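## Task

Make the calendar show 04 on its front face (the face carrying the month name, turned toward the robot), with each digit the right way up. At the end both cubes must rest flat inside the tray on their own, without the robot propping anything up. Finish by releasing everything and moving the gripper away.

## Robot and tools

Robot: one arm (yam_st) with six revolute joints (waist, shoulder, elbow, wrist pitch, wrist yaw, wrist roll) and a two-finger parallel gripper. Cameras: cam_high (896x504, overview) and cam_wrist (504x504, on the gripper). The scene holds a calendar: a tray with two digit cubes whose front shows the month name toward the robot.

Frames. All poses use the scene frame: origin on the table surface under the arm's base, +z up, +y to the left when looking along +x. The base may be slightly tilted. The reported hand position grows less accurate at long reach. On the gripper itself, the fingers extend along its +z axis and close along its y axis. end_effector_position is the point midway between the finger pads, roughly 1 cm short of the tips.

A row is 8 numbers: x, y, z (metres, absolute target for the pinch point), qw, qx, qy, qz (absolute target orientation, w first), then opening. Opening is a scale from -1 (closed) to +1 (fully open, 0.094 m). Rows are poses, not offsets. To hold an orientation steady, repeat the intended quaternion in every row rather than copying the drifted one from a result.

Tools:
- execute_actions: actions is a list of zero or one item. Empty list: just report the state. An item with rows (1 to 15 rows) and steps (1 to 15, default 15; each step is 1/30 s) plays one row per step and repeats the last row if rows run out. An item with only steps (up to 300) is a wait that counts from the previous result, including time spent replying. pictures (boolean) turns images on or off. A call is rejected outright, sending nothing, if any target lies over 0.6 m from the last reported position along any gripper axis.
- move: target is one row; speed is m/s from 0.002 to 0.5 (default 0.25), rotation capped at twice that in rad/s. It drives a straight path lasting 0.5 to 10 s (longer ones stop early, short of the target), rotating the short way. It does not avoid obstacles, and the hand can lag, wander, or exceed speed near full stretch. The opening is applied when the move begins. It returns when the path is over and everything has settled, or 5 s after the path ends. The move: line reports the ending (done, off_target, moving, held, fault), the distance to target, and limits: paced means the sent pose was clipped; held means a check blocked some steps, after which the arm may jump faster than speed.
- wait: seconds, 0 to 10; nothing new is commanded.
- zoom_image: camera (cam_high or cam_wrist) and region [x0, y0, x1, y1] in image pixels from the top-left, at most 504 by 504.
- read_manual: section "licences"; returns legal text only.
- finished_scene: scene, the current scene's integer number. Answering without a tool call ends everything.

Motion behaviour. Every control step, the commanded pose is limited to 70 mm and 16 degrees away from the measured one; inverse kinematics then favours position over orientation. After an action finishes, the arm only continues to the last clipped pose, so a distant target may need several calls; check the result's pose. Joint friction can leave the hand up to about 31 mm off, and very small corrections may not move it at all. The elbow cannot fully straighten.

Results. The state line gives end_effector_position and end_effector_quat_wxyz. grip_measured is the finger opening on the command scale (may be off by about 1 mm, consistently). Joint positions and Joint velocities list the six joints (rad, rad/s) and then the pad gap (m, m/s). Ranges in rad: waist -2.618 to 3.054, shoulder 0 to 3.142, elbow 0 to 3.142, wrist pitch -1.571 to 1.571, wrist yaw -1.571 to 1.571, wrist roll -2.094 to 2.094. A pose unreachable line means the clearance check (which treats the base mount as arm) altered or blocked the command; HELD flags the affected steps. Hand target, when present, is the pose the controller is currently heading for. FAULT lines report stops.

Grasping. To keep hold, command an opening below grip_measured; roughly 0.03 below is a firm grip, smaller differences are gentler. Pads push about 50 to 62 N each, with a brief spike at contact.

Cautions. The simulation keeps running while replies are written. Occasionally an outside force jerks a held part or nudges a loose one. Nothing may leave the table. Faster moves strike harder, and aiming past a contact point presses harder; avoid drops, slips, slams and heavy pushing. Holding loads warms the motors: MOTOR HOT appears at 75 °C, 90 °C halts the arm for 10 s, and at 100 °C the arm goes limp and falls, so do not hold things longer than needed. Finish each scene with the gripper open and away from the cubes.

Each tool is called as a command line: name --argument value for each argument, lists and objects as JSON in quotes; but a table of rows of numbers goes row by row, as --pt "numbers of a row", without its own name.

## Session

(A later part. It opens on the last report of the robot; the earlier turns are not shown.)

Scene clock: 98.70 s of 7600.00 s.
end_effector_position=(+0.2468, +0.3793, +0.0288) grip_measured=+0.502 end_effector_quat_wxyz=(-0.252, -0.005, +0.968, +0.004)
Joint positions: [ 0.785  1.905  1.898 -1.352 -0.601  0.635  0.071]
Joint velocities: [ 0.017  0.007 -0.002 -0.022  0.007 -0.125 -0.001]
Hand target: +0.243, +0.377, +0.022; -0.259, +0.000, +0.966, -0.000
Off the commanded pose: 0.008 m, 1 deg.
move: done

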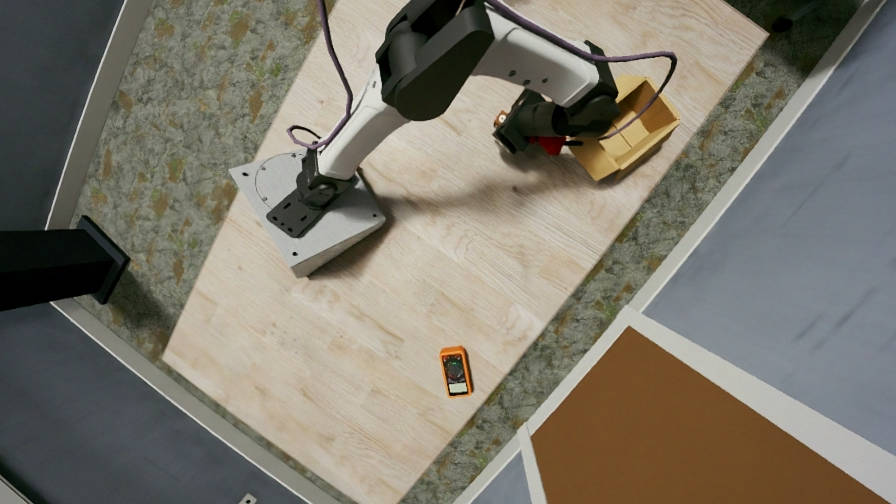

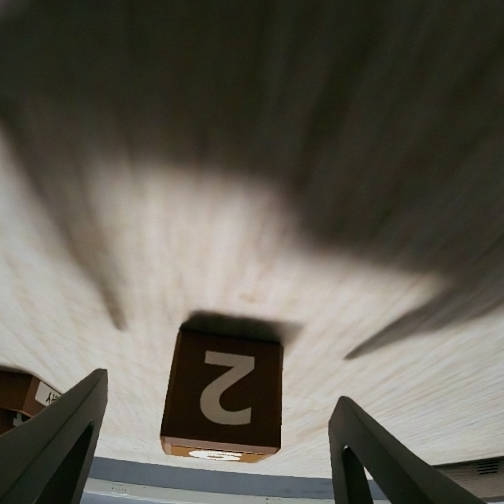

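move --target '[0.241,0.376,0.012,-0.259,0,0.966,0,0.2]' --speed 0.04

Scene clock: 101.40 s of 7600.00 s.
end_effector_position=(+0.2456, +0.3798, +0.0220) grip_measured=+0.202 end_effector_quat_wxyz=(-0.250, -0.006, +0.968, +0.007)
Joint positions: [ 0.792  1.905  1.874 -1.315 -0.601  0.643  0.056]
Joint velocities: [ 0.007  0.012  0.007  0.037 -0.037 -0.022 -0.   ]
Hand target: +0.241, +0.376, +0.012; -0.259, -0.000, +0.966, -0.000
Off the commanded pose: 0.012 m, 2 deg.
move: off_target

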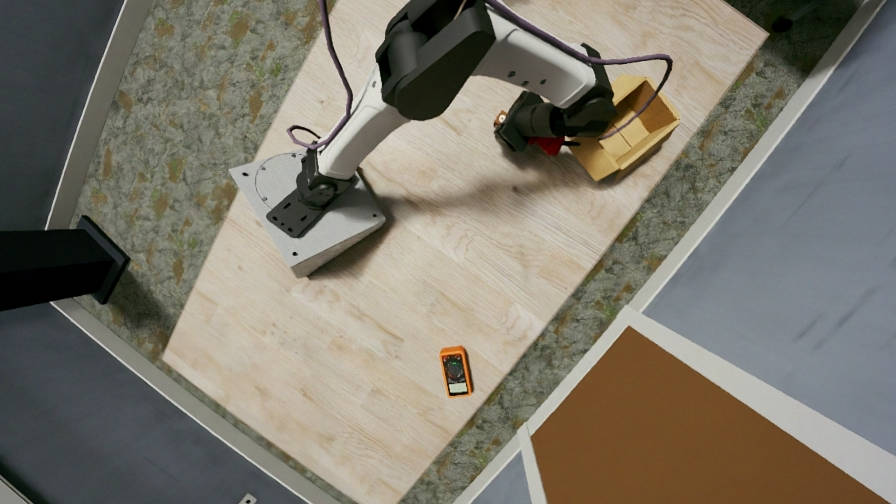

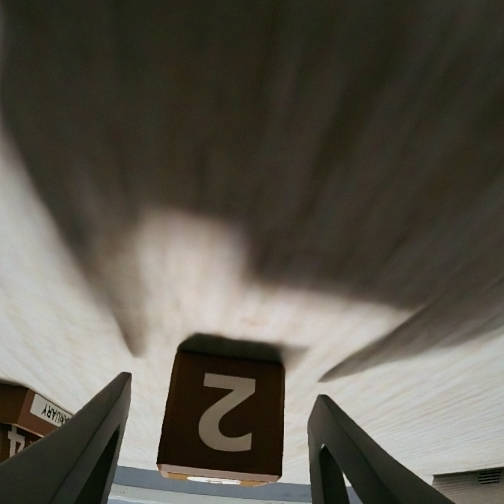

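execute_actions --actions '[{"rows":[[0.243,0.378,0.016,-0.255,0,0.967,0,-0.37]],"steps":12}]' --pictures false

move --target '[0.24,0.37,0.08,-0.2,0,0.98,0,-0.37]' --speed 0.15

move --target '[0.28,0.39,0.06,0.450,-0.398,0.764,0.234,-0.37]' --speed 0.3

Scene clock: 108.90 s of 7600.00 s.
end_effector_position=(+0.2460, +0.3801, +0.0217) grip_measured=-0.339 end_effector_quat_wxyz=(-0.249, -0.005, +0.968, +0.008)
Joint positions: [ 0.792  1.905  1.874 -1.312 -0.601  0.646  0.031]
Joint velocities: [ 0.012 -0.002  0.002 -0.007 -0.051 -0.051 -0.001]
Hand target: +0.243, +0.378, +0.016; -0.255, -0.000, +0.967, +0.000
Off the commanded pose: 0.007 m, 1 deg.
Steps of this call (steps 1 to 90: nothing new was sent; then 4.10 s passed at rest; steps 91 to 102: all 12 steps of this action). Readings (end_effector_position):
91: (+0.2460, +0.3801, +0.0217)
92: (+0.2460, +0.3801, +0.0217)
94: (+0.2460, +0.3801, +0.0217)
98: (+0.2460, +0.3801, +0.0217)
102: the state above

Scene clock: 110.00 s of 7600.00 s.
end_effector_position=(+0.2420, +0.3790, +0.0786) grip_measured=-0.339 end_effector_quat_wxyz=(-0.197, -0.013, +0.980, +0.013)
Joint positions: [ 0.783  1.711  1.806 -1.341 -0.542  0.673  0.031]
Joint velocities: [-0.027 -0.022 -0.007 -0.037 -0.022 -0.022  0.001]
Hand target: +0.240, +0.370, +0.080; -0.200, +0.000, +0.980, -0.001
Off the commanded pose: 0.009 m, 2 deg.
move: done

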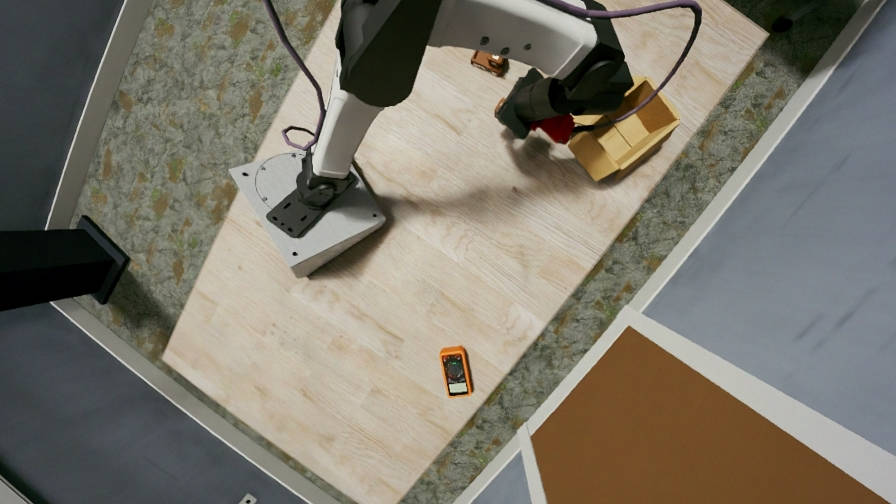

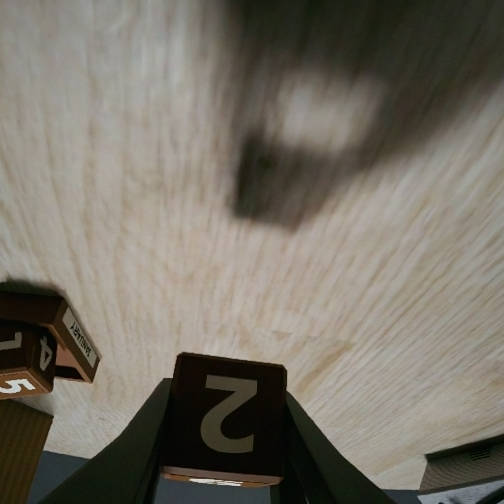

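Scene clock: 113.63 s of 7600.00 s.
end_effector_position=(+0.2822, +0.3962, +0.0641) grip_measured=-0.339 end_effector_quat_wxyz=(+0.455, -0.385, +0.770, +0.229)
Joint positions: [ 0.939  1.391  0.498  1.043 -0.064  0.149  0.031]
Joint velocities: [ 0.002 -0.012  0.002 -0.022  0.007  0.051 -0.   ]
Hand target: +0.281, +0.391, +0.060; +0.454, -0.390, +0.768, +0.226
Off the commanded pose: 0.008 m, 2 deg.
move: done

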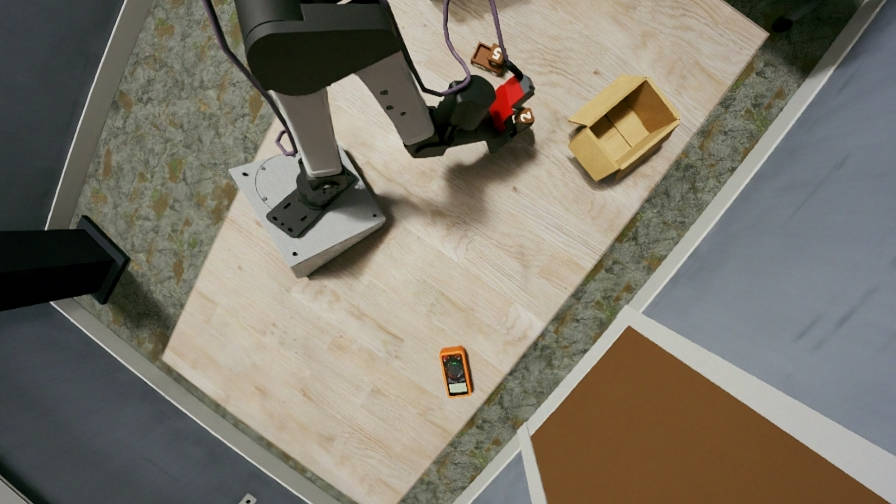

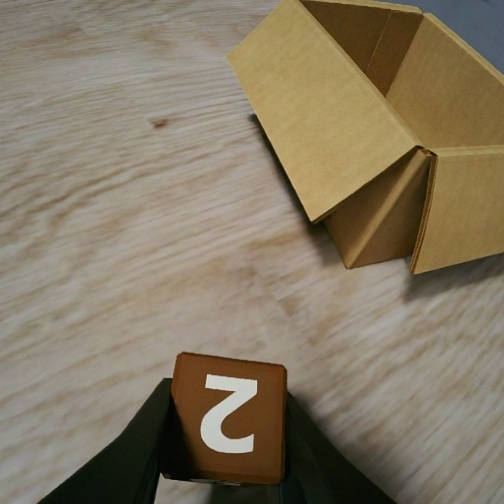

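move --target '[0.28,0.39,0.012,0.450,-0.398,0.764,0.234,-0.37]' --speed 0.04

Scene clock: 117.47 s of 7600.00 s.
end_effector_position=(+0.2847, +0.3899, +0.0261) grip_measured=-0.339 end_effector_quat_wxyz=(+0.469, -0.387, +0.758, +0.236)
Joint positions: [ 0.939  1.644  0.498  1.333 -0.066  0.139  0.031]
Joint velocities: [-0.007  0.012 -0.012 -0.007  0.051  0.007 -0.001]
Hand target: +0.280, +0.390, +0.012; +0.450, -0.398, +0.764, +0.234
Off the commanded pose: 0.015 m, 3 deg.
move: off_target

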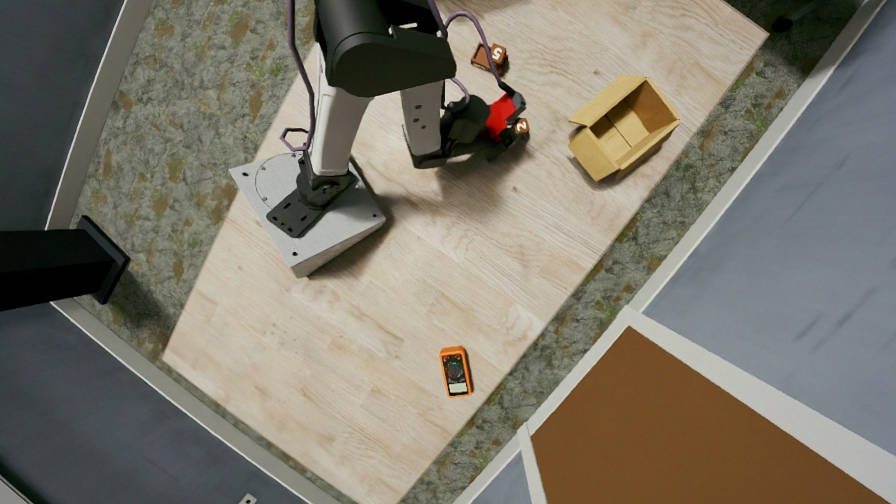

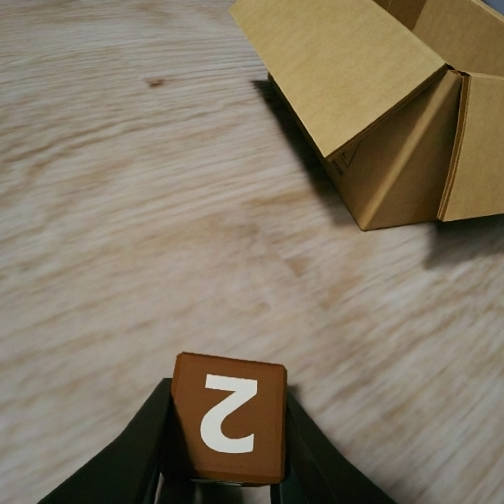

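move --target '[0.283,0.39,0.008,0.435,-0.398,0.775,0.226,-0.37]' --speed 0.03

Scene clock: 122.30 s of 7600.00 s.
end_effector_position=(+0.2861, +0.3924, +0.0257) grip_measured=-0.339 end_effector_quat_wxyz=(+0.468, -0.388, +0.758, +0.236)
Joint positions: [ 0.939  1.645  0.51   1.32  -0.068  0.139  0.031]
Joint velocities: [-0.002  0.032 -0.012 -0.037 -0.037  0.007  0.   ]
Hand target: +0.282, +0.389, +0.009; +0.436, -0.398, +0.774, +0.227
Off the commanded pose: 0.018 m, 5 deg.
After step 90, 0.23 s passed at rest.
move: off_target

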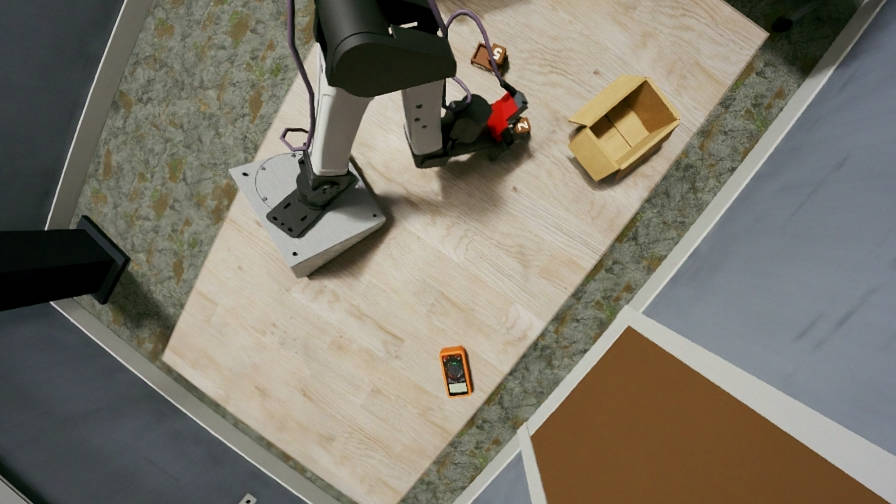

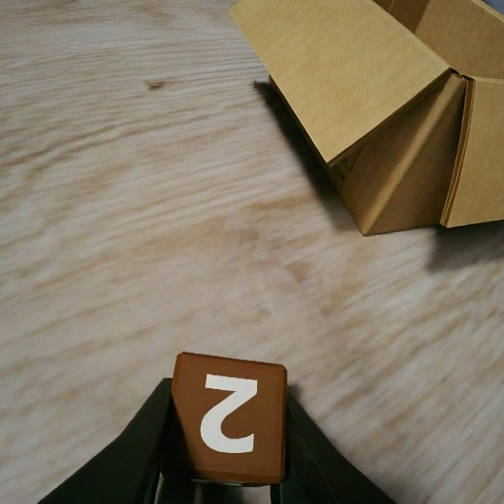

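execute_actions --actions '[{"rows":[[0.286,0.392,0.026,0.468,-0.388,0.758,0.236,-0.37],[0.286,0.392,0.026,0.468,-0.388,0.758,0.236,-0.37],[0.286,0.392,0.026,0.468,-0.388,0.758,0.236,-0.37],[0.286,0.392,0.026,0.468,-0.388,0.758,0.236,-0.37],[0.286,0.392,0.026,0.468,-0.388,0.758,0.236,0.4]],"steps":12}]' --pictures false

move --target '[0.28,0.39,0.10,0.40,-0.41,0.79,0.21,0.4]' --speed 0.2

move --target '[0.15,0.49,0.11,0,-0.044,0.999,0,0.5]' --speed 0.35

Scene clock: 127.37 s of 7600.00 s.
end_effector_position=(+0.2863, +0.3927, +0.0263) grip_measured=+0.398 end_effector_quat_wxyz=(+0.469, -0.388, +0.757, +0.237)
Joint positions: [ 0.939  1.645  0.51   1.323 -0.068  0.139  0.066]
Joint velocities: [-0.007 -0.012 -0.007 -0.037  0.007 -0.007 -0.   ]
Hand target: +0.286, +0.392, +0.026; +0.468, -0.388, +0.758, +0.236
Off the commanded pose: 0.001 m, 0 deg.
Steps of this call (steps 1 to 90: nothing new was sent; then 1.67 s passed at rest; steps 91 to 102: all 12 steps of this action). Readings (end_effector_position):
91: (+0.2863, +0.3927, +0.0263)
92: (+0.2863, +0.3928, +0.0265)
94: (+0.2863, +0.3928, +0.0265)
98: (+0.2863, +0.3927, +0.0263)
102: the state above

Scene clock: 128.90 s of 7600.00 s.
end_effector_position=(+0.2742, +0.3823, +0.0879) grip_measured=+0.398 end_effector_quat_wxyz=(+0.388, -0.409, +0.800, +0.206)
Joint positions: [ 0.878  1.13   0.543  0.582 -0.171  0.132  0.066]
Joint velocities: [ 0.002 -0.007 -0.012  0.022 -0.095  0.007  0.   ]
Hand target: +0.280, +0.389, +0.100; +0.401, -0.412, +0.791, +0.211
Off the commanded pose: 0.015 m, 2 deg.
move: off_target

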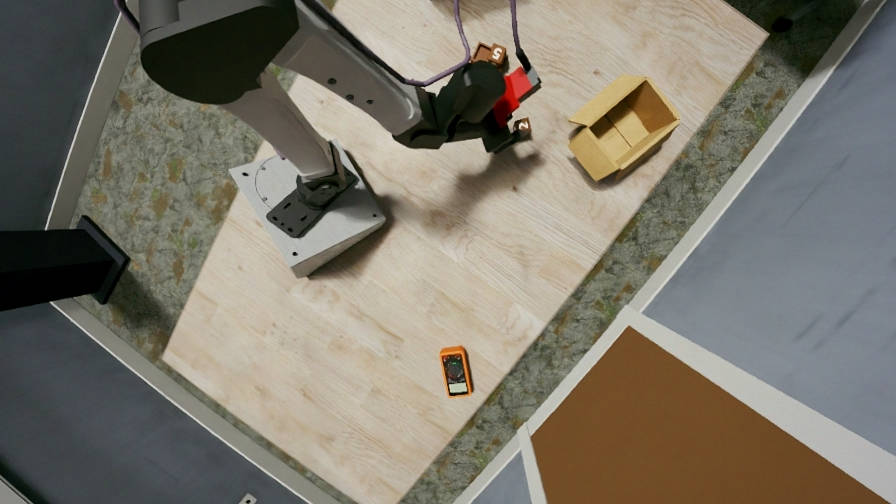

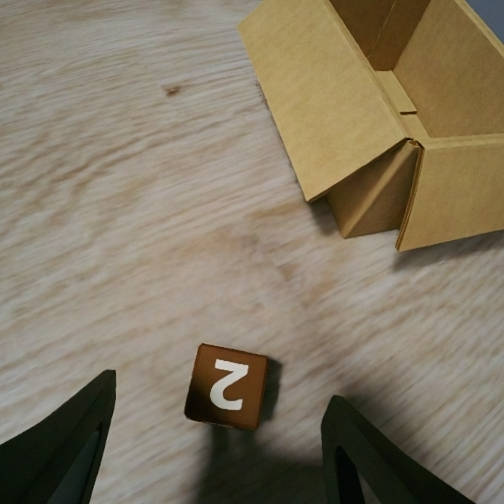

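Scene clock: 131.43 s of 7600.00 s.
end_effector_position=(+0.1538, +0.4848, +0.1120) grip_measured=+0.498 end_effector_quat_wxyz=(+0.006, -0.055, +0.998, +0.002)
Joint positions: [ 1.398  1.62   1.909 -1.197  0.132  1.198  0.07 ]
Joint velocities: [-0.007  0.017 -0.007  0.007 -0.051  0.007 -0.001]
Hand target: +0.151, +0.488, +0.113; -0.001, -0.052, +0.999, +0.003
Off the commanded pose: 0.007 m, 1 deg.
move: done

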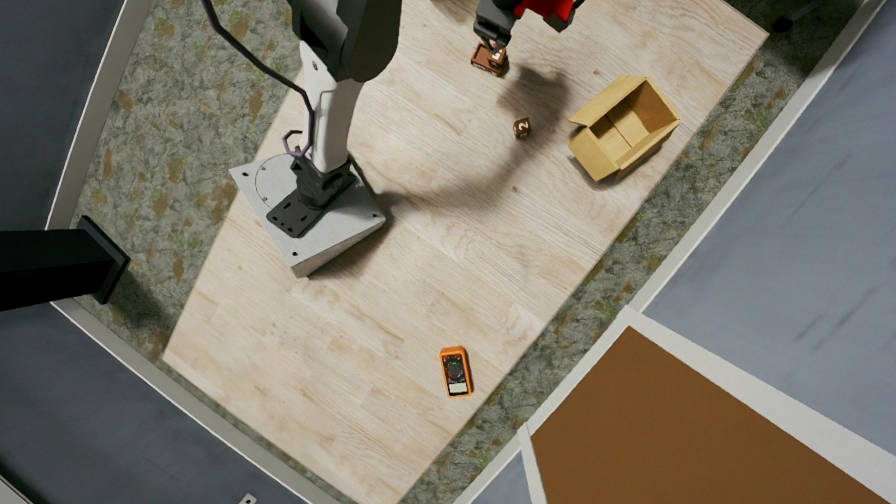

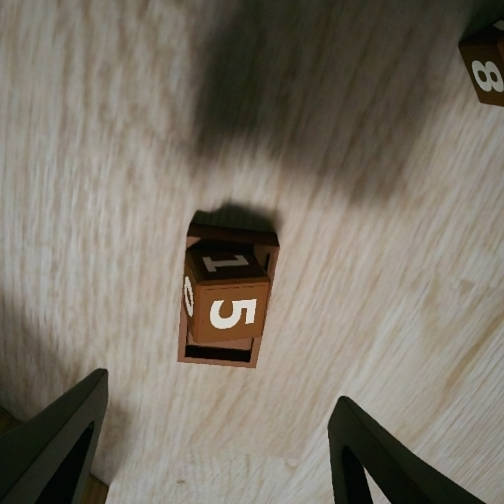

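move --target '[0.154,0.483,0.04,0,-0.05,0.999,0,0.3]' --speed 0.1

Scene clock: 135.07 s of 7600.00 s.
end_effector_position=(+0.1524, +0.4863, +0.0466) grip_measured=+0.302 end_effector_quat_wxyz=(+0.003, -0.049, +0.999, +0.002)
Joint positions: [ 1.376  1.691  1.767 -0.983  0.113  1.193  0.061]
Joint velocities: [ 0.002  0.007  0.012 -0.022  0.081  0.051 -0.   ]
Hand target: +0.153, +0.484, +0.040; -0.000, -0.050, +0.999, -0.000
Off the commanded pose: 0.008 m, 0 deg.
move: done

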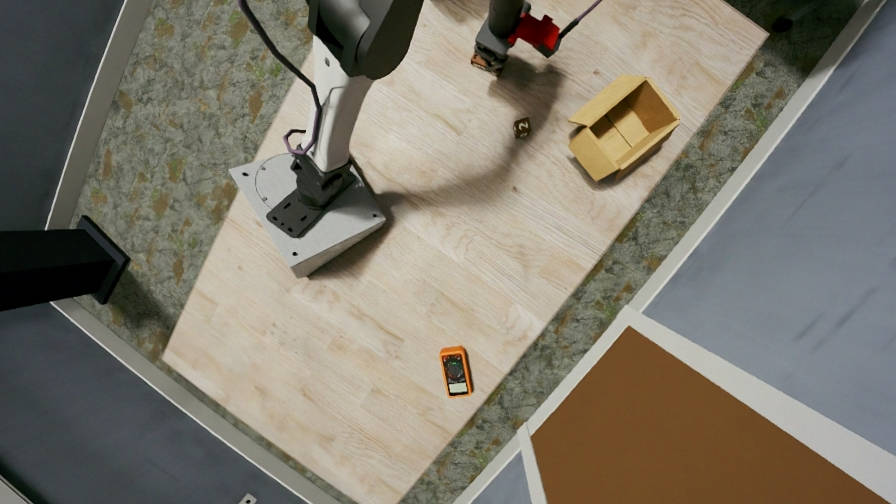

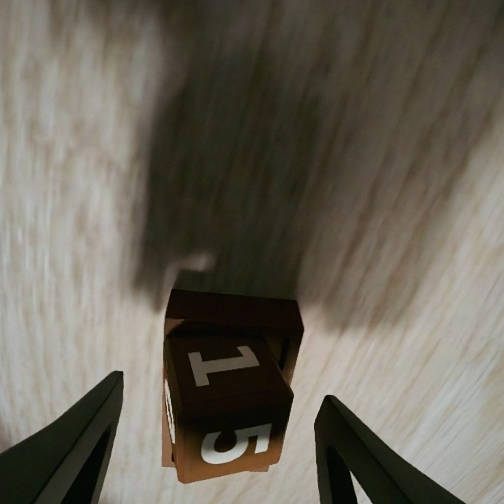

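move --target '[0.151,0.480,0.031,0,-0.05,0.999,0,0.1]' --speed 0.04

Scene clock: 137.10 s of 7600.00 s.
end_effector_position=(+0.1502, +0.4825, +0.0372) grip_measured=+0.102 end_effector_quat_wxyz=(+0.002, -0.049, +0.999, +0.001)
Joint positions: [ 1.376  1.691  1.726 -0.946  0.113  1.193  0.052]
Joint velocities: [-0.007  0.007 -0.002  0.066 -0.081 -0.095  0.001]
Hand target: +0.151, +0.480, +0.031; +0.000, -0.050, +0.999, -0.000
Off the commanded pose: 0.007 m, 0 deg.
move: done

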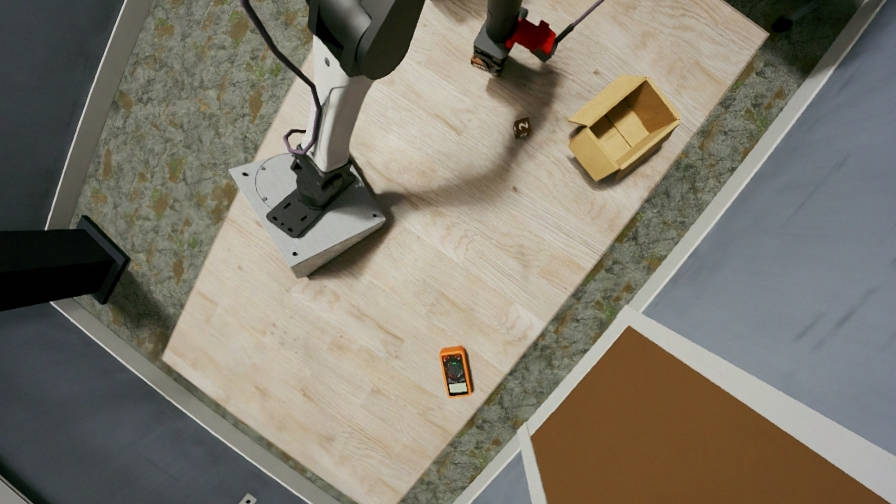

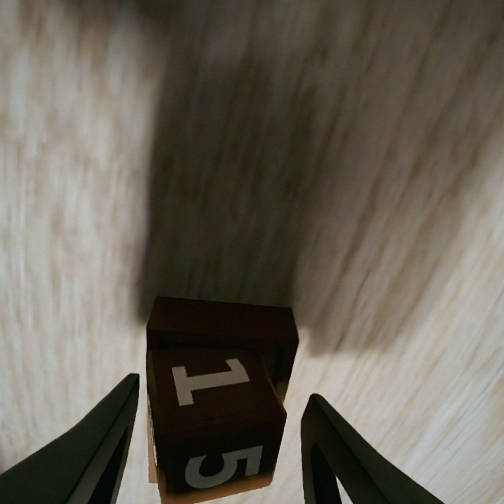

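Close gradually.

execute_actions --actions '[{"rows":[[0.151,0.481,0.034,0,-0.05,0.999,0,0.05],[0.151,0.481,0.034,0,-0.05,0.999,0,0],[0.151,0.481,0.034,0,-0.05,0.999,0,-0.05],[0.151,0.481,0.034,0,-0.05,0.999,0,-0.1],[0.151,0.481,0.034,0,-0.05,0.999,0,-0.13],[0.151,0.481,0.034,0,-0.05,0.999,0,-0.16],[0.151,0.481,0.034,0,-0.05,0.999,0,-0.19],[0.151,0.481,0.034,0,-0.05,0.999,0,-0.22],[0.151,0.481,0.034,0,-0.05,0.999,0,-0.25],[0.151,0.481,0.034,0,-0.05,0.999,0,-0.27],[0.151,0.481,0.034,0,-0.05,0.999,0,-0.29],[0.151,0.481,0.034,0,-0.05,0.999,0,-0.31]],"steps":15}]'

Scene clock: 141.63 s of 7600.00 s.
end_effector_position=(+0.1506, +0.4837, +0.0372) grip_measured=-0.306 end_effector_quat_wxyz=(+0.003, -0.048, +0.999, +0.003)
Joint positions: [ 1.376  1.691  1.726 -0.941  0.113  1.193  0.033]
Joint velocities: [ 0.012 -0.007 -0.017 -0.081  0.066 -0.051 -0.   ]
Hand target: +0.151, +0.481, +0.034; -0.000, -0.050, +0.999, -0.000
Off the commanded pose: 0.004 m, 1 deg.
Steps of this call (steps 1 to 90: nothing new was sent; then 1.03 s passed at rest; steps 91 to 105: all 15 steps of this action). Readings (end_effector_position):
91: (+0.1506, +0.4837, +0.0372)
92: (+0.1506, +0.4837, +0.0372)
94: (+0.1506, +0.4837, +0.0372)
98: (+0.1506, +0.4837, +0.0372)
105: the state above

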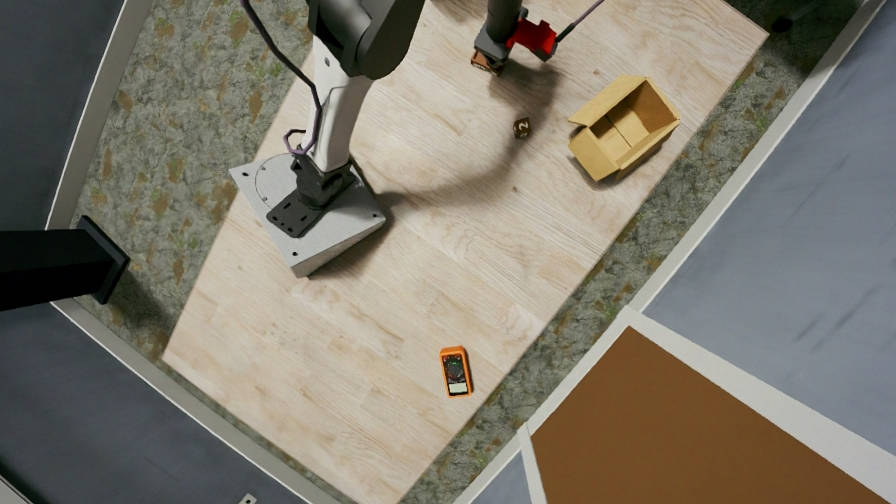

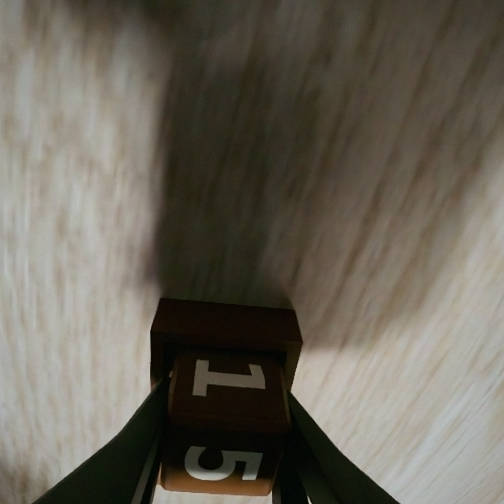

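execute_actions --actions '[{"rows":[[0.151,0.481,0.034,0,-0.05,0.999,0,-0.29],[0.151,0.481,0.034,0,-0.05,0.999,0,-0.28],[0.151,0.481,0.034,0,-0.05,0.999,0,-0.27],[0.151,0.481,0.034,0,-0.05,0.999,0,-0.26],[0.151,0.481,0.034,0,-0.05,0.999,0,-0.24],[0.151,0.481,0.034,0,-0.05,0.999,0,-0.2],[0.151,0.481,0.034,0,-0.05,0.999,0,0.1]],"steps":15}]'

zoom_image --camera "cam_wrist" --region '[110, 270, 340, 504]'

Scene clock: 146.23 s of 7600.00 s.
end_effector_position=(+0.1506, +0.4837, +0.0372) grip_measured=+0.098 end_effector_quat_wxyz=(+0.003, -0.048, +0.999, +0.003)
Joint positions: [ 1.376  1.691  1.726 -0.941  0.113  1.193  0.052]
Joint velocities: [ 0.012 -0.037  0.002  0.022  0.007  0.022 -0.   ]
Hand target: +0.151, +0.481, +0.034; -0.000, -0.050, +0.999, -0.000
Off the commanded pose: 0.004 m, 1 deg.
Steps of this call (steps 1 to 90: nothing new was sent; then 1.10 s passed at rest; steps 91 to 105: all 15 steps of this action). Readings (end_effector_position):
91: (+0.1506, +0.4837, +0.0372)
92: (+0.1506, +0.4837, +0.0372)
94: (+0.1506, +0.4837, +0.0372)
98: (+0.1506, +0.4837, +0.0372)
105: the state above

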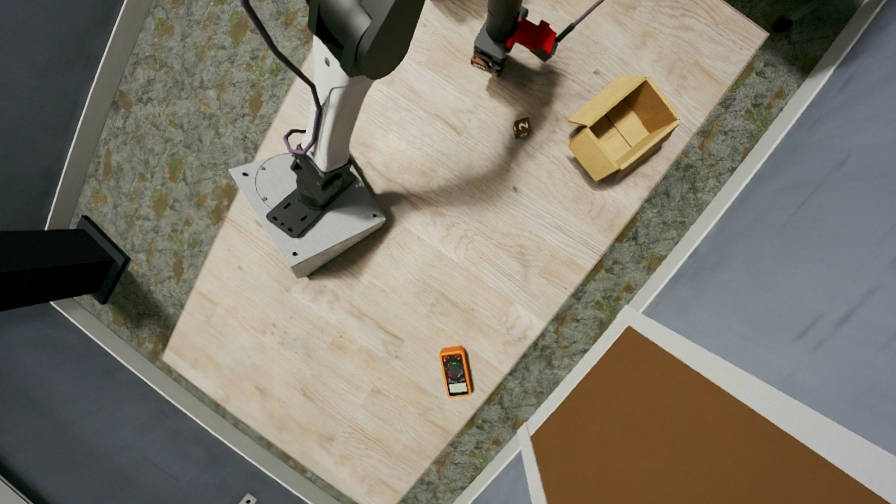

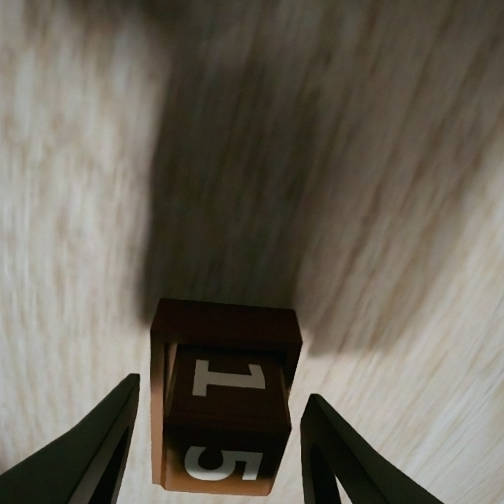

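Region (110, 270, 340, 504) of cam_wrist's 504x504 image, scaled by 2.154, with more detail than that image has; it fills the left 495 columns of this view, and the rest is white.

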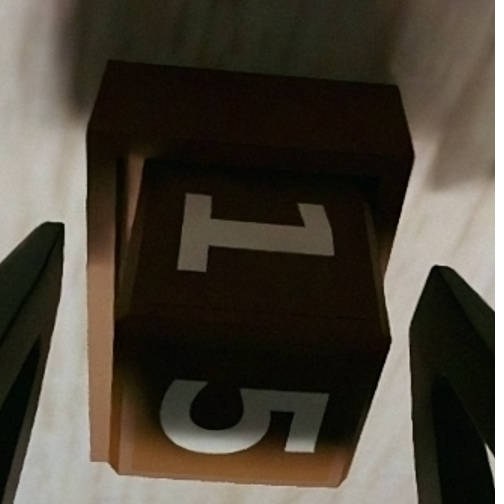

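execute_actions --actions '[{"rows":[[0.151,0.481,0.034,0,-0.05,0.999,0,-0.36],[0.151,0.481,0.034,0,-0.05,0.999,0,-0.36],[0.151,0.481,0.034,0,-0.05,0.999,0,-0.36],[0.151,0.481,0.034,0,-0.05,0.999,0,-0.36],[0.151,0.481,0.034,0,-0.05,0.999,0,-0.36],[0.151,0.481,0.034,0,-0.05,0.999,0,-0.36],[0.153,0.481,0.034,0,-0.05,0.999,0,-0.36],[0.155,0.482,0.034,0,-0.05,0.999,0,-0.36],[0.157,0.482,0.034,0,-0.05,0.999,0,-0.36],[0.159,0.483,0.034,0,-0.05,0.999,0,-0.36]],"steps":15}]' --pictures false

wait --seconds 0.3

Scene clock: 151.60 s of 7600.00 s.
end_effector_position=(+0.1545, +0.4823, +0.0366) grip_measured=-0.336 end_effector_quat_wxyz=(+0.000, -0.048, +0.999, +0.004)
Joint positions: [ 1.361  1.691  1.726 -0.941  0.099  1.183  0.031]
Joint velocities: [ 0.007  0.002 -0.007 -0.007  0.037 -0.051 -0.   ]
Hand target: +0.159, +0.483, +0.034; +0.000, -0.050, +0.999, +0.000
Off the commanded pose: 0.005 m, 0 deg.
Steps of this call (steps 1 to 90: nothing new was sent; then 1.87 s passed at rest; steps 91 to 105: all 15 steps of this action). Readings (end_effector_position):
91: (+0.1506, +0.4837, +0.0372)
92: (+0.1506, +0.4837, +0.0372)
94: (+0.1506, +0.4837, +0.0372)
98: (+0.1507, +0.4836, +0.0371)
105: the state above

Scene clock: 151.90 s of 7600.00 s.
end_effector_position=(+0.1545, +0.4823, +0.0366) grip_measured=-0.336 end_effector_quat_wxyz=(+0.000, -0.049, +0.999, +0.004)
Joint positions: [ 1.361  1.691  1.726 -0.941  0.099  1.181  0.031]
Joint velocities: [ 0.032 -0.037 -0.002 -0.037 -0.081 -0.081  0.   ]
Hand target: +0.159, +0.483, +0.034; +0.000, -0.050, +0.999, +0.000
Off the commanded pose: 0.005 m, 0 deg.
Steps of this call (steps 1 to 9: nothing new was sent). Readings (end_effector_position):
1: (+0.1545, +0.4823, +0.0366)
2: (+0.1545, +0.4823, +0.0366)
4: (+0.1545, +0.4823, +0.0366)
8: (+0.1545, +0.4823, +0.0366)
9: the state above

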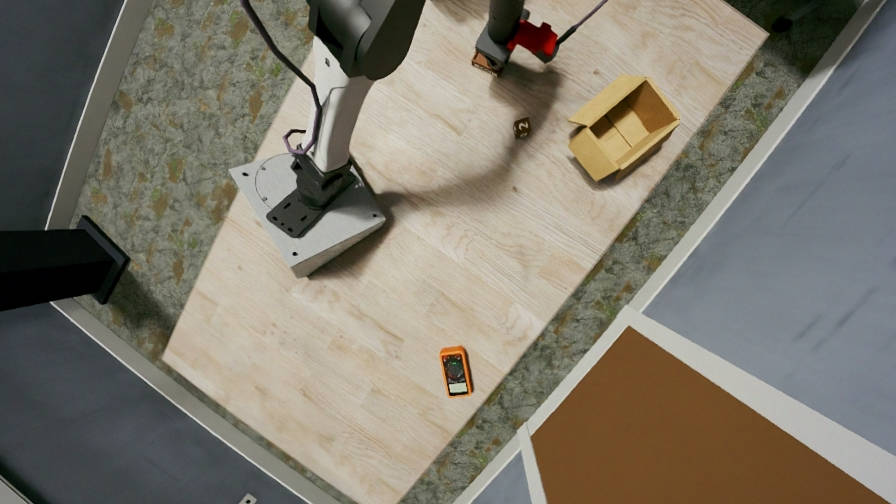

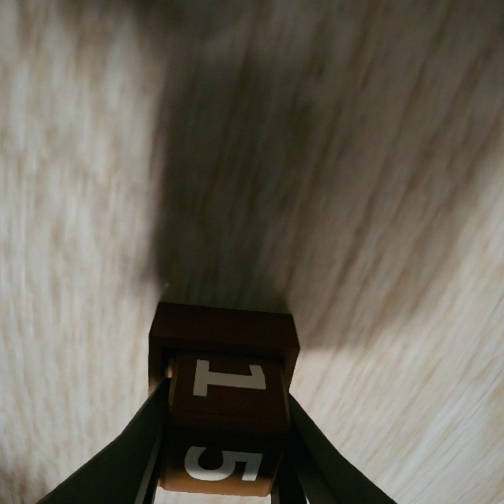

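execute_actions --actions '[{"rows":[[0.1545,0.482,0.036,0,-0.05,0.999,0,0.3]],"steps":7}]' --pictures false

move --target '[0.1545,0.487,0.10,0,-0.05,0.999,0,0.3]' --speed 0.15

move --target '[0.284,0.39,0.065,0,-0.454,0.891,0,0.3]' --speed 0.25

Scene clock: 155.97 s of 7600.00 s.
end_effector_position=(+0.1544, +0.4820, +0.0366) grip_measured=+0.298 end_effector_quat_wxyz=(+0.000, -0.049, +0.999, +0.003)
Joint positions: [ 1.361  1.691  1.726 -0.942  0.099  1.181  0.061]
Joint velocities: [ 0.017 -0.017 -0.012 -0.022  0.051 -0.022  0.   ]
Hand target: +0.155, +0.482, +0.036; -0.000, -0.050, +0.999, +0.000
Off the commanded pose: 0.001 m, 0 deg.
Steps of this call (steps 1 to 90: nothing new was sent; then 0.83 s passed at rest; steps 91 to 97: all 7 steps of this action). Readings (end_effector_position):
91: (+0.1545, +0.4823, +0.0366)
92: (+0.1545, +0.4823, +0.0366)
94: (+0.1544, +0.4820, +0.0366)
97: the state above

Scene clock: 157.27 s of 7600.00 s.
end_effector_position=(+0.1547, +0.4821, +0.0895) grip_measured=+0.298 end_effector_quat_wxyz=(-0.005, -0.052, +0.999, -0.009)
Joint positions: [ 1.376  1.655  1.88  -1.159  0.104  1.189  0.061]
Joint velocities: [-0.012  0.012  0.002 -0.007  0.007 -0.022 -0.001]
Hand target: +0.155, +0.486, +0.100; -0.000, -0.050, +0.999, +0.000
Off the commanded pose: 0.012 m, 1 deg.
move: off_target

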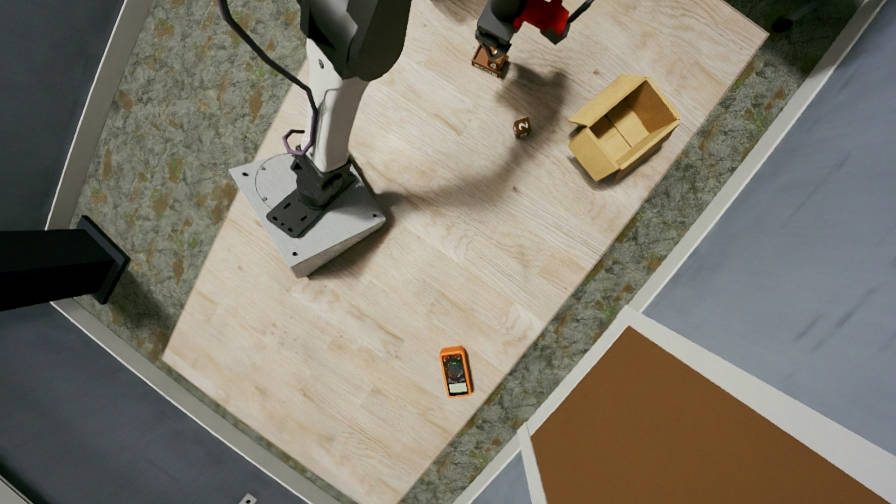

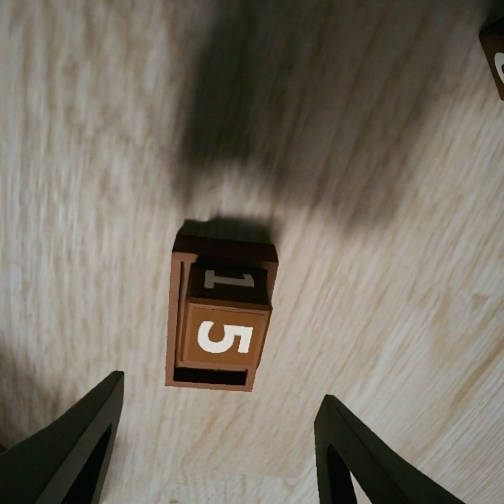

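Scene clock: 159.60 s of 7600.00 s.
end_effector_position=(+0.2823, +0.3935, +0.0647) grip_measured=+0.298 end_effector_quat_wxyz=(-0.003, -0.452, +0.892, -0.006)
Joint positions: [ 0.886  1.604  1.664 -1.001 -0.182 -0.038  0.061]
Joint velocities: [-0.002  0.007  0.017 -0.007 -0.037 -0.022 -0.001]
Hand target: +0.283, +0.391, +0.064; -0.003, -0.454, +0.891, -0.003
Off the commanded pose: 0.004 m, 1 deg.
move: done

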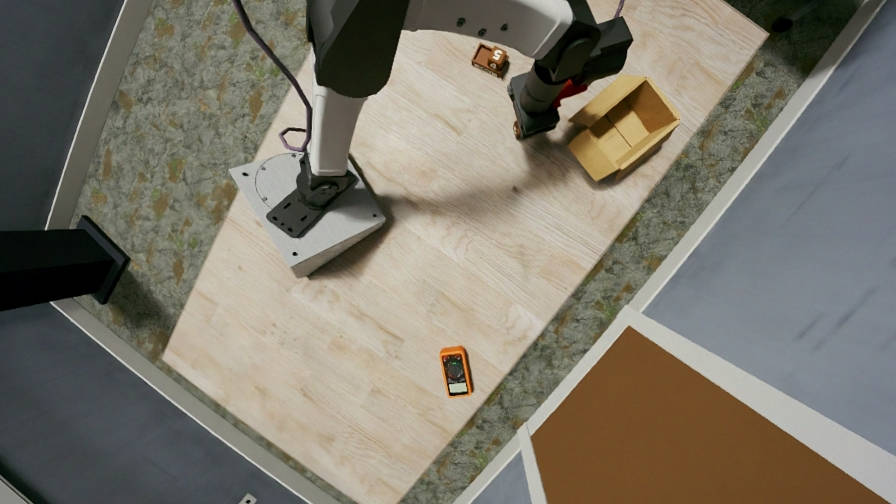

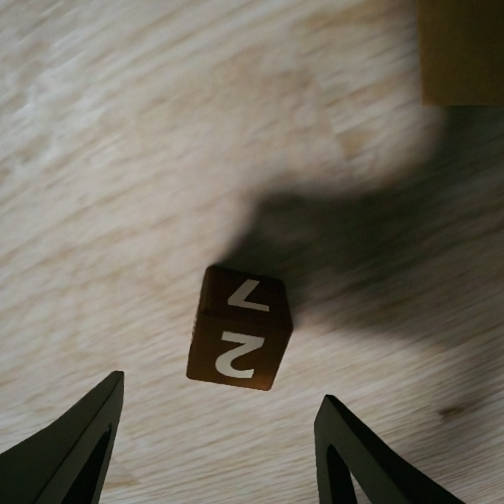

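move --target '[0.281,0.383,0.022,0,-0.435,0.9,0,0.2]' --speed 0.07

Scene clock: 163.97 s of 7600.00 s.
end_effector_position=(+0.2842, +0.3852, +0.0291) grip_measured=+0.202 end_effector_quat_wxyz=(+0.006, -0.439, +0.899, -0.001)
Joint positions: [ 0.886  1.624  1.542 -0.838 -0.183 -0.005  0.056]
Joint velocities: [-0.022  0.007 -0.012  0.022 -0.037 -0.007  0.   ]
Hand target: +0.281, +0.383, +0.022; +0.000, -0.435, +0.900, -0.000
Off the commanded pose: 0.008 m, 1 deg.
After step 90, 0.20 s passed at rest.
move: done

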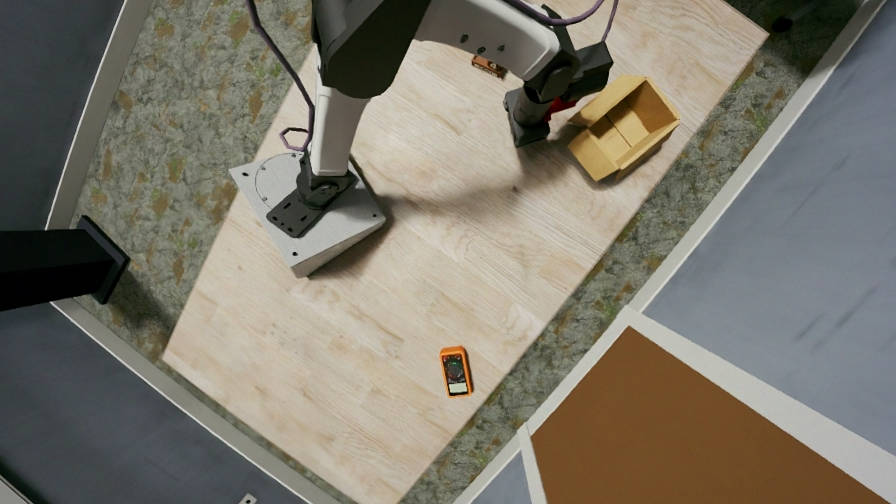

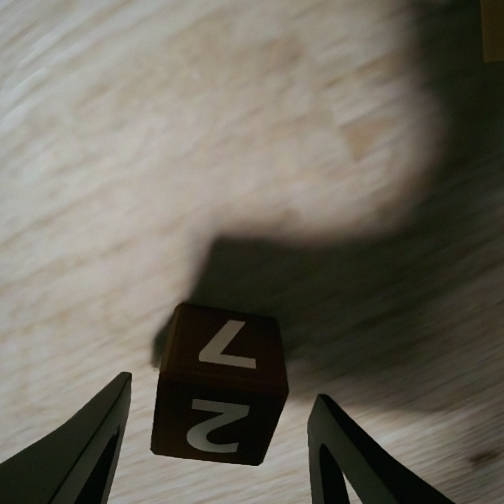

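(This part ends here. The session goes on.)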